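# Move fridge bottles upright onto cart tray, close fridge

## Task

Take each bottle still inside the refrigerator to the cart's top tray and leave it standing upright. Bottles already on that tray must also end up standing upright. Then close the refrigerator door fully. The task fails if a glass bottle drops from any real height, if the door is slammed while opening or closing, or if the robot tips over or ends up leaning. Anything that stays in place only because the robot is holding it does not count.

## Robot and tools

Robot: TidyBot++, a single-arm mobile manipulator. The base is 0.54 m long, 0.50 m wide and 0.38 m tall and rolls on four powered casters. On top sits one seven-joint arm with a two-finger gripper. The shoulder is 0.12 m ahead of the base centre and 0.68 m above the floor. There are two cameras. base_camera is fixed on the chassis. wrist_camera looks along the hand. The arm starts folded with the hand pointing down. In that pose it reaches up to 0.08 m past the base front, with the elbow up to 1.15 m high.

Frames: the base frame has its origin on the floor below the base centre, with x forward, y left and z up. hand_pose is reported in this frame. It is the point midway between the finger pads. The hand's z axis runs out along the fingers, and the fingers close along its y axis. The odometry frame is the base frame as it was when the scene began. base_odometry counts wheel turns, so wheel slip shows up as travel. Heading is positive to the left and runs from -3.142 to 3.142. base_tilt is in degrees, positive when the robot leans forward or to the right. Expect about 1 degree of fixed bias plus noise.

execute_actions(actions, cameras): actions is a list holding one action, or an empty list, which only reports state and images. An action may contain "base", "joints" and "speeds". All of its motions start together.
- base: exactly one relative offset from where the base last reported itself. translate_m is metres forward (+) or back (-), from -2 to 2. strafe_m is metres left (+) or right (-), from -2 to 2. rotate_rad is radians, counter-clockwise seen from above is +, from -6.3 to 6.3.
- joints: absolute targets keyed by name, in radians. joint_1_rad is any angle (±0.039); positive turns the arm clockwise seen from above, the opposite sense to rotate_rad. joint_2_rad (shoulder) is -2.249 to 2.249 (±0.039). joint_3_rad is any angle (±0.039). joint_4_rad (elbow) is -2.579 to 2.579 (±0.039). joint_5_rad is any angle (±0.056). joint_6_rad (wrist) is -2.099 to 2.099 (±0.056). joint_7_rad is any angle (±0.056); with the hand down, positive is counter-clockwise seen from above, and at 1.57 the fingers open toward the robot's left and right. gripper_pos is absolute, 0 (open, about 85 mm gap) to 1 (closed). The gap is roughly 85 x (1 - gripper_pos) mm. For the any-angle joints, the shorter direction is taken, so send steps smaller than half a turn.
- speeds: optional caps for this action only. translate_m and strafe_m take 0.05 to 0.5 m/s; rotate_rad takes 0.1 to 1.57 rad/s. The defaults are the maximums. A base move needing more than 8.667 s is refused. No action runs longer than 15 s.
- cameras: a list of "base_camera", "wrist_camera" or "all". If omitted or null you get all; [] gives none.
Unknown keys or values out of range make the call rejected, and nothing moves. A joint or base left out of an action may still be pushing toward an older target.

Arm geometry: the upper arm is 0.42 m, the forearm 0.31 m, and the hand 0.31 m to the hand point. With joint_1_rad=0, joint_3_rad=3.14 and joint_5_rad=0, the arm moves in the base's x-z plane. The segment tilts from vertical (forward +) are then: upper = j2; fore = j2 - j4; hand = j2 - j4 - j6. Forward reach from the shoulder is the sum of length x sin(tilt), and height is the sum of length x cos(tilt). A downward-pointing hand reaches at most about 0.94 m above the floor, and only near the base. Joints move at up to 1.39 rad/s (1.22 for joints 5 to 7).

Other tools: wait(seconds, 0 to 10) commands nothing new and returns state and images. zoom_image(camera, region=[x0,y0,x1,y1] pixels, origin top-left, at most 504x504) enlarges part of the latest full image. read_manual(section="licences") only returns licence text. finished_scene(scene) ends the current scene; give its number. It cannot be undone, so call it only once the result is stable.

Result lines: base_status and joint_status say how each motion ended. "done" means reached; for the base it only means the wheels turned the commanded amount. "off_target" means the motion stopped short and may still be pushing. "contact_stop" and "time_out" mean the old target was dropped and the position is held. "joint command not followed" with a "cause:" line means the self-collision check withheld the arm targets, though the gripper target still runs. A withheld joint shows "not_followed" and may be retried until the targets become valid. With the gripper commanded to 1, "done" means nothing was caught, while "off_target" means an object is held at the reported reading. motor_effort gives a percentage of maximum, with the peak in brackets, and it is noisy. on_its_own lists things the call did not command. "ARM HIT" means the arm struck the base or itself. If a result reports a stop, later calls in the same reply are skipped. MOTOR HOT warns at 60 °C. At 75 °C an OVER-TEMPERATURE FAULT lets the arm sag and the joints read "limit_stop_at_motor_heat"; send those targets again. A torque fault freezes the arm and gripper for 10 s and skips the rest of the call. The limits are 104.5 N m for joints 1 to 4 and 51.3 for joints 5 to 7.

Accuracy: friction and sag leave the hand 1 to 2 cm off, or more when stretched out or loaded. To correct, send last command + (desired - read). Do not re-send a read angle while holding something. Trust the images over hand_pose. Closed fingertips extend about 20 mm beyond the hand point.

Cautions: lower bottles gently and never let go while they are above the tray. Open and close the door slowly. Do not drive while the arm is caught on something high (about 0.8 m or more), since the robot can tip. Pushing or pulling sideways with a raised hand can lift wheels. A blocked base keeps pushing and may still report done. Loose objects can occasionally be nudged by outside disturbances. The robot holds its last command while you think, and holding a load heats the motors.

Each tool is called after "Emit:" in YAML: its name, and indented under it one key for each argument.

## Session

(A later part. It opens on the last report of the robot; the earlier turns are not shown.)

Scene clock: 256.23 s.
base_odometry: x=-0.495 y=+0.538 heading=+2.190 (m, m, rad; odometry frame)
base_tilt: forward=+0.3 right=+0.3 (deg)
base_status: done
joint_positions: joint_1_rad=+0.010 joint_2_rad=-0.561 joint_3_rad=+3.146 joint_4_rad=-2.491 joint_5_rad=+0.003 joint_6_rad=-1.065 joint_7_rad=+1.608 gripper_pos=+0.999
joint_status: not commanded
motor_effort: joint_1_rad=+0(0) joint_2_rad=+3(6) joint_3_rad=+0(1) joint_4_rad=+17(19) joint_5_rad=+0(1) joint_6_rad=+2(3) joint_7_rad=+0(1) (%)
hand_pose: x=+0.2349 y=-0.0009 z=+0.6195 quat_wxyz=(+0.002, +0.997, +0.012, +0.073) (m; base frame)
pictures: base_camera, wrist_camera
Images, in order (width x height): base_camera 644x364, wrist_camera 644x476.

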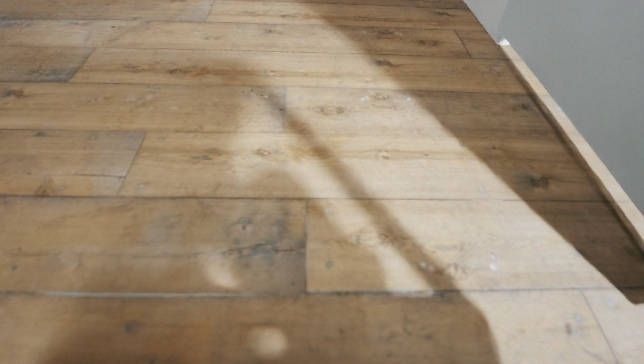

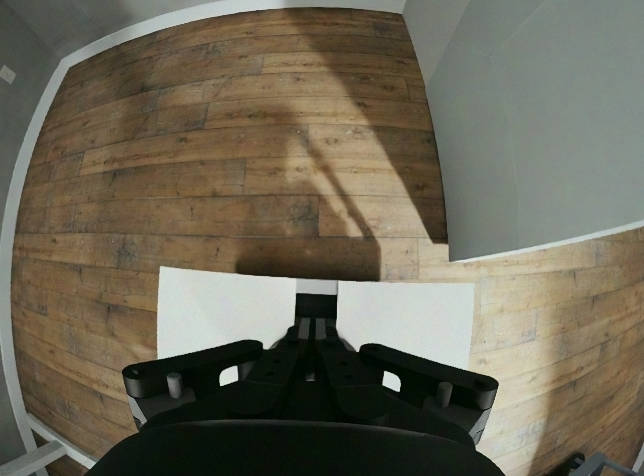

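Emit:
execute_actions:
  actions:
    - {"base":{"translate_m":0.28},"speeds":{"translate_m":0.25}}
  cameras: ["base_camera"]

Emit:
execute_actions:
  actions:
    - {"base":{"strafe_m":-0.42},"speeds":{"strafe_m":0.07}}

Emit:
execute_actions:
  actions:
    - {"base":{"strafe_m":-0.15},"speeds":{"strafe_m":0.05}}

Scene clock: 280.47 s.
base_odometry: x=-0.658 y=+0.766 heading=+2.191 (m, m, rad; odometry frame)
base_tilt: forward=+0.3 right=+0.3 (deg)
base_status: done
joint_positions: joint_1_rad=+0.010 joint_2_rad=-0.560 joint_3_rad=+3.146 joint_4_rad=-2.491 joint_5_rad=+0.003 joint_6_rad=-1.065 joint_7_rad=+1.608 gripper_pos=+0.999
joint_status: not commanded
motor_effort: joint_1_rad=+0(0) joint_2_rad=+3(4) joint_3_rad=+1(1) joint_4_rad=+17(18) joint_5_rad=+0(1) joint_6_rad=+1(3) joint_7_rad=+1(1) (%)
hand_pose: x=+0.2348 y=-0.0009 z=+0.6194 quat_wxyz=(+0.002, +0.997, +0.012, +0.072) (m; base frame)
pictures: base_camera
Images, in order (width x height): base_camera 644x364.

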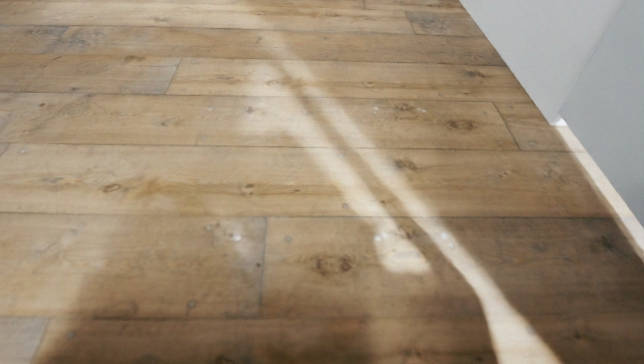

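Scene clock: 287.00 s.
base_odometry: x=-0.317 y=+1.010 heading=+2.192 (m, m, rad; odometry frame)
base_tilt: forward=+0.3 right=+0.4 (deg)
base_status: done
joint_positions: joint_1_rad=+0.010 joint_2_rad=-0.560 joint_3_rad=+3.146 joint_4_rad=-2.491 joint_5_rad=+0.003 joint_6_rad=-1.065 joint_7_rad=+1.608 gripper_pos=+0.999
joint_status: not commanded
motor_effort: joint_1_rad=+0(1) joint_2_rad=+3(4) joint_3_rad=+1(1) joint_4_rad=+17(18) joint_5_rad=-1(0) joint_6_rad=+2(2) joint_7_rad=+0(1) (%)
hand_pose: x=+0.2348 y=-0.0009 z=+0.6194 quat_wxyz=(+0.002, +0.997, +0.012, +0.072) (m; base frame)
pictures: base_camera, wrist_camera
Images, in order (width x height): base_camera 644x364, wrist_camera 644x476.

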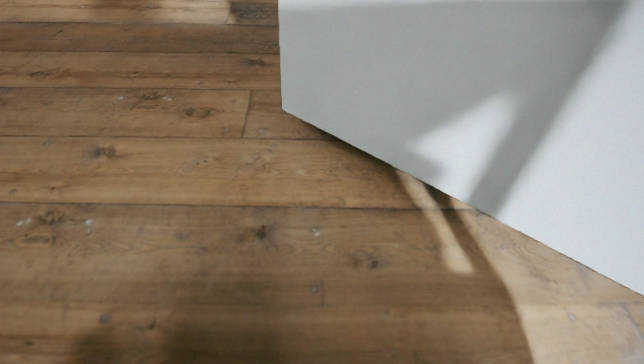

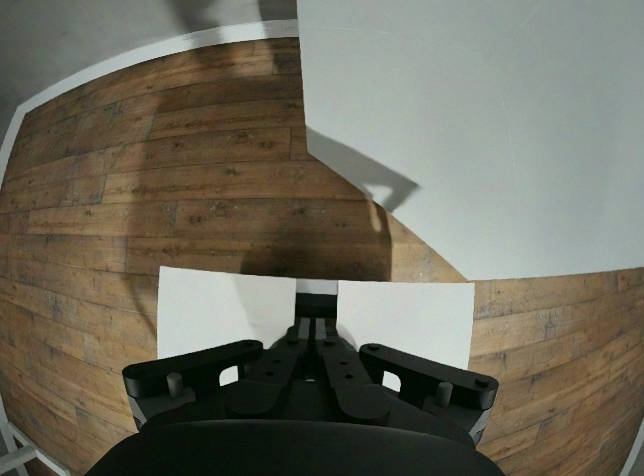

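Scene clock: 290.50 s.
base_odometry: x=-0.195 y=+1.097 heading=+2.192 (m, m, rad; odometry frame)
base_tilt: forward=+0.3 right=+0.4 (deg)
base_status: done
joint_positions: joint_1_rad=+0.010 joint_2_rad=-0.560 joint_3_rad=+3.146 joint_4_rad=-2.491 joint_5_rad=+0.003 joint_6_rad=-1.065 joint_7_rad=+1.608 gripper_pos=+0.999
joint_status: not commanded
motor_effort: joint_1_rad=-1(0) joint_2_rad=+3(4) joint_3_rad=+0(1) joint_4_rad=+17(18) joint_5_rad=-1(1) joint_6_rad=+1(2) joint_7_rad=+1(1) (%)
hand_pose: x=+0.2348 y=-0.0009 z=+0.6194 quat_wxyz=(+0.002, +0.997, +0.012, +0.072) (m; base frame)
pictures: base_camera, wrist_camera
Images, in order (width x height): base_camera 644x364, wrist_camera 644x476.

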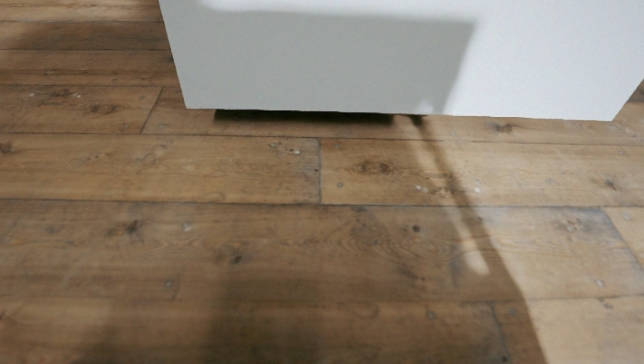

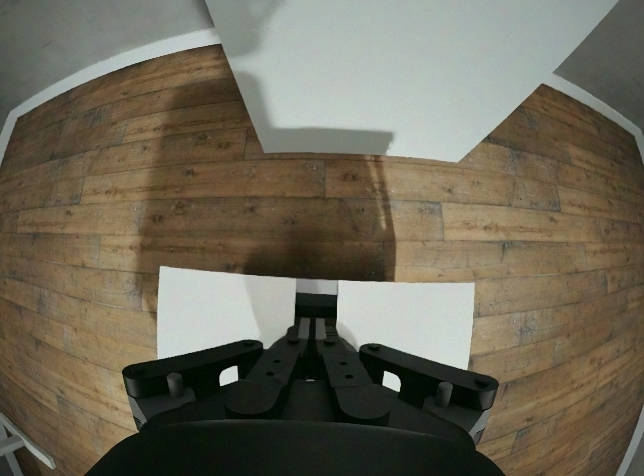

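Door is shut, parallel to the planks.

Emit:
finished_scene:
  scene: 2

The scene is finished: the task was done.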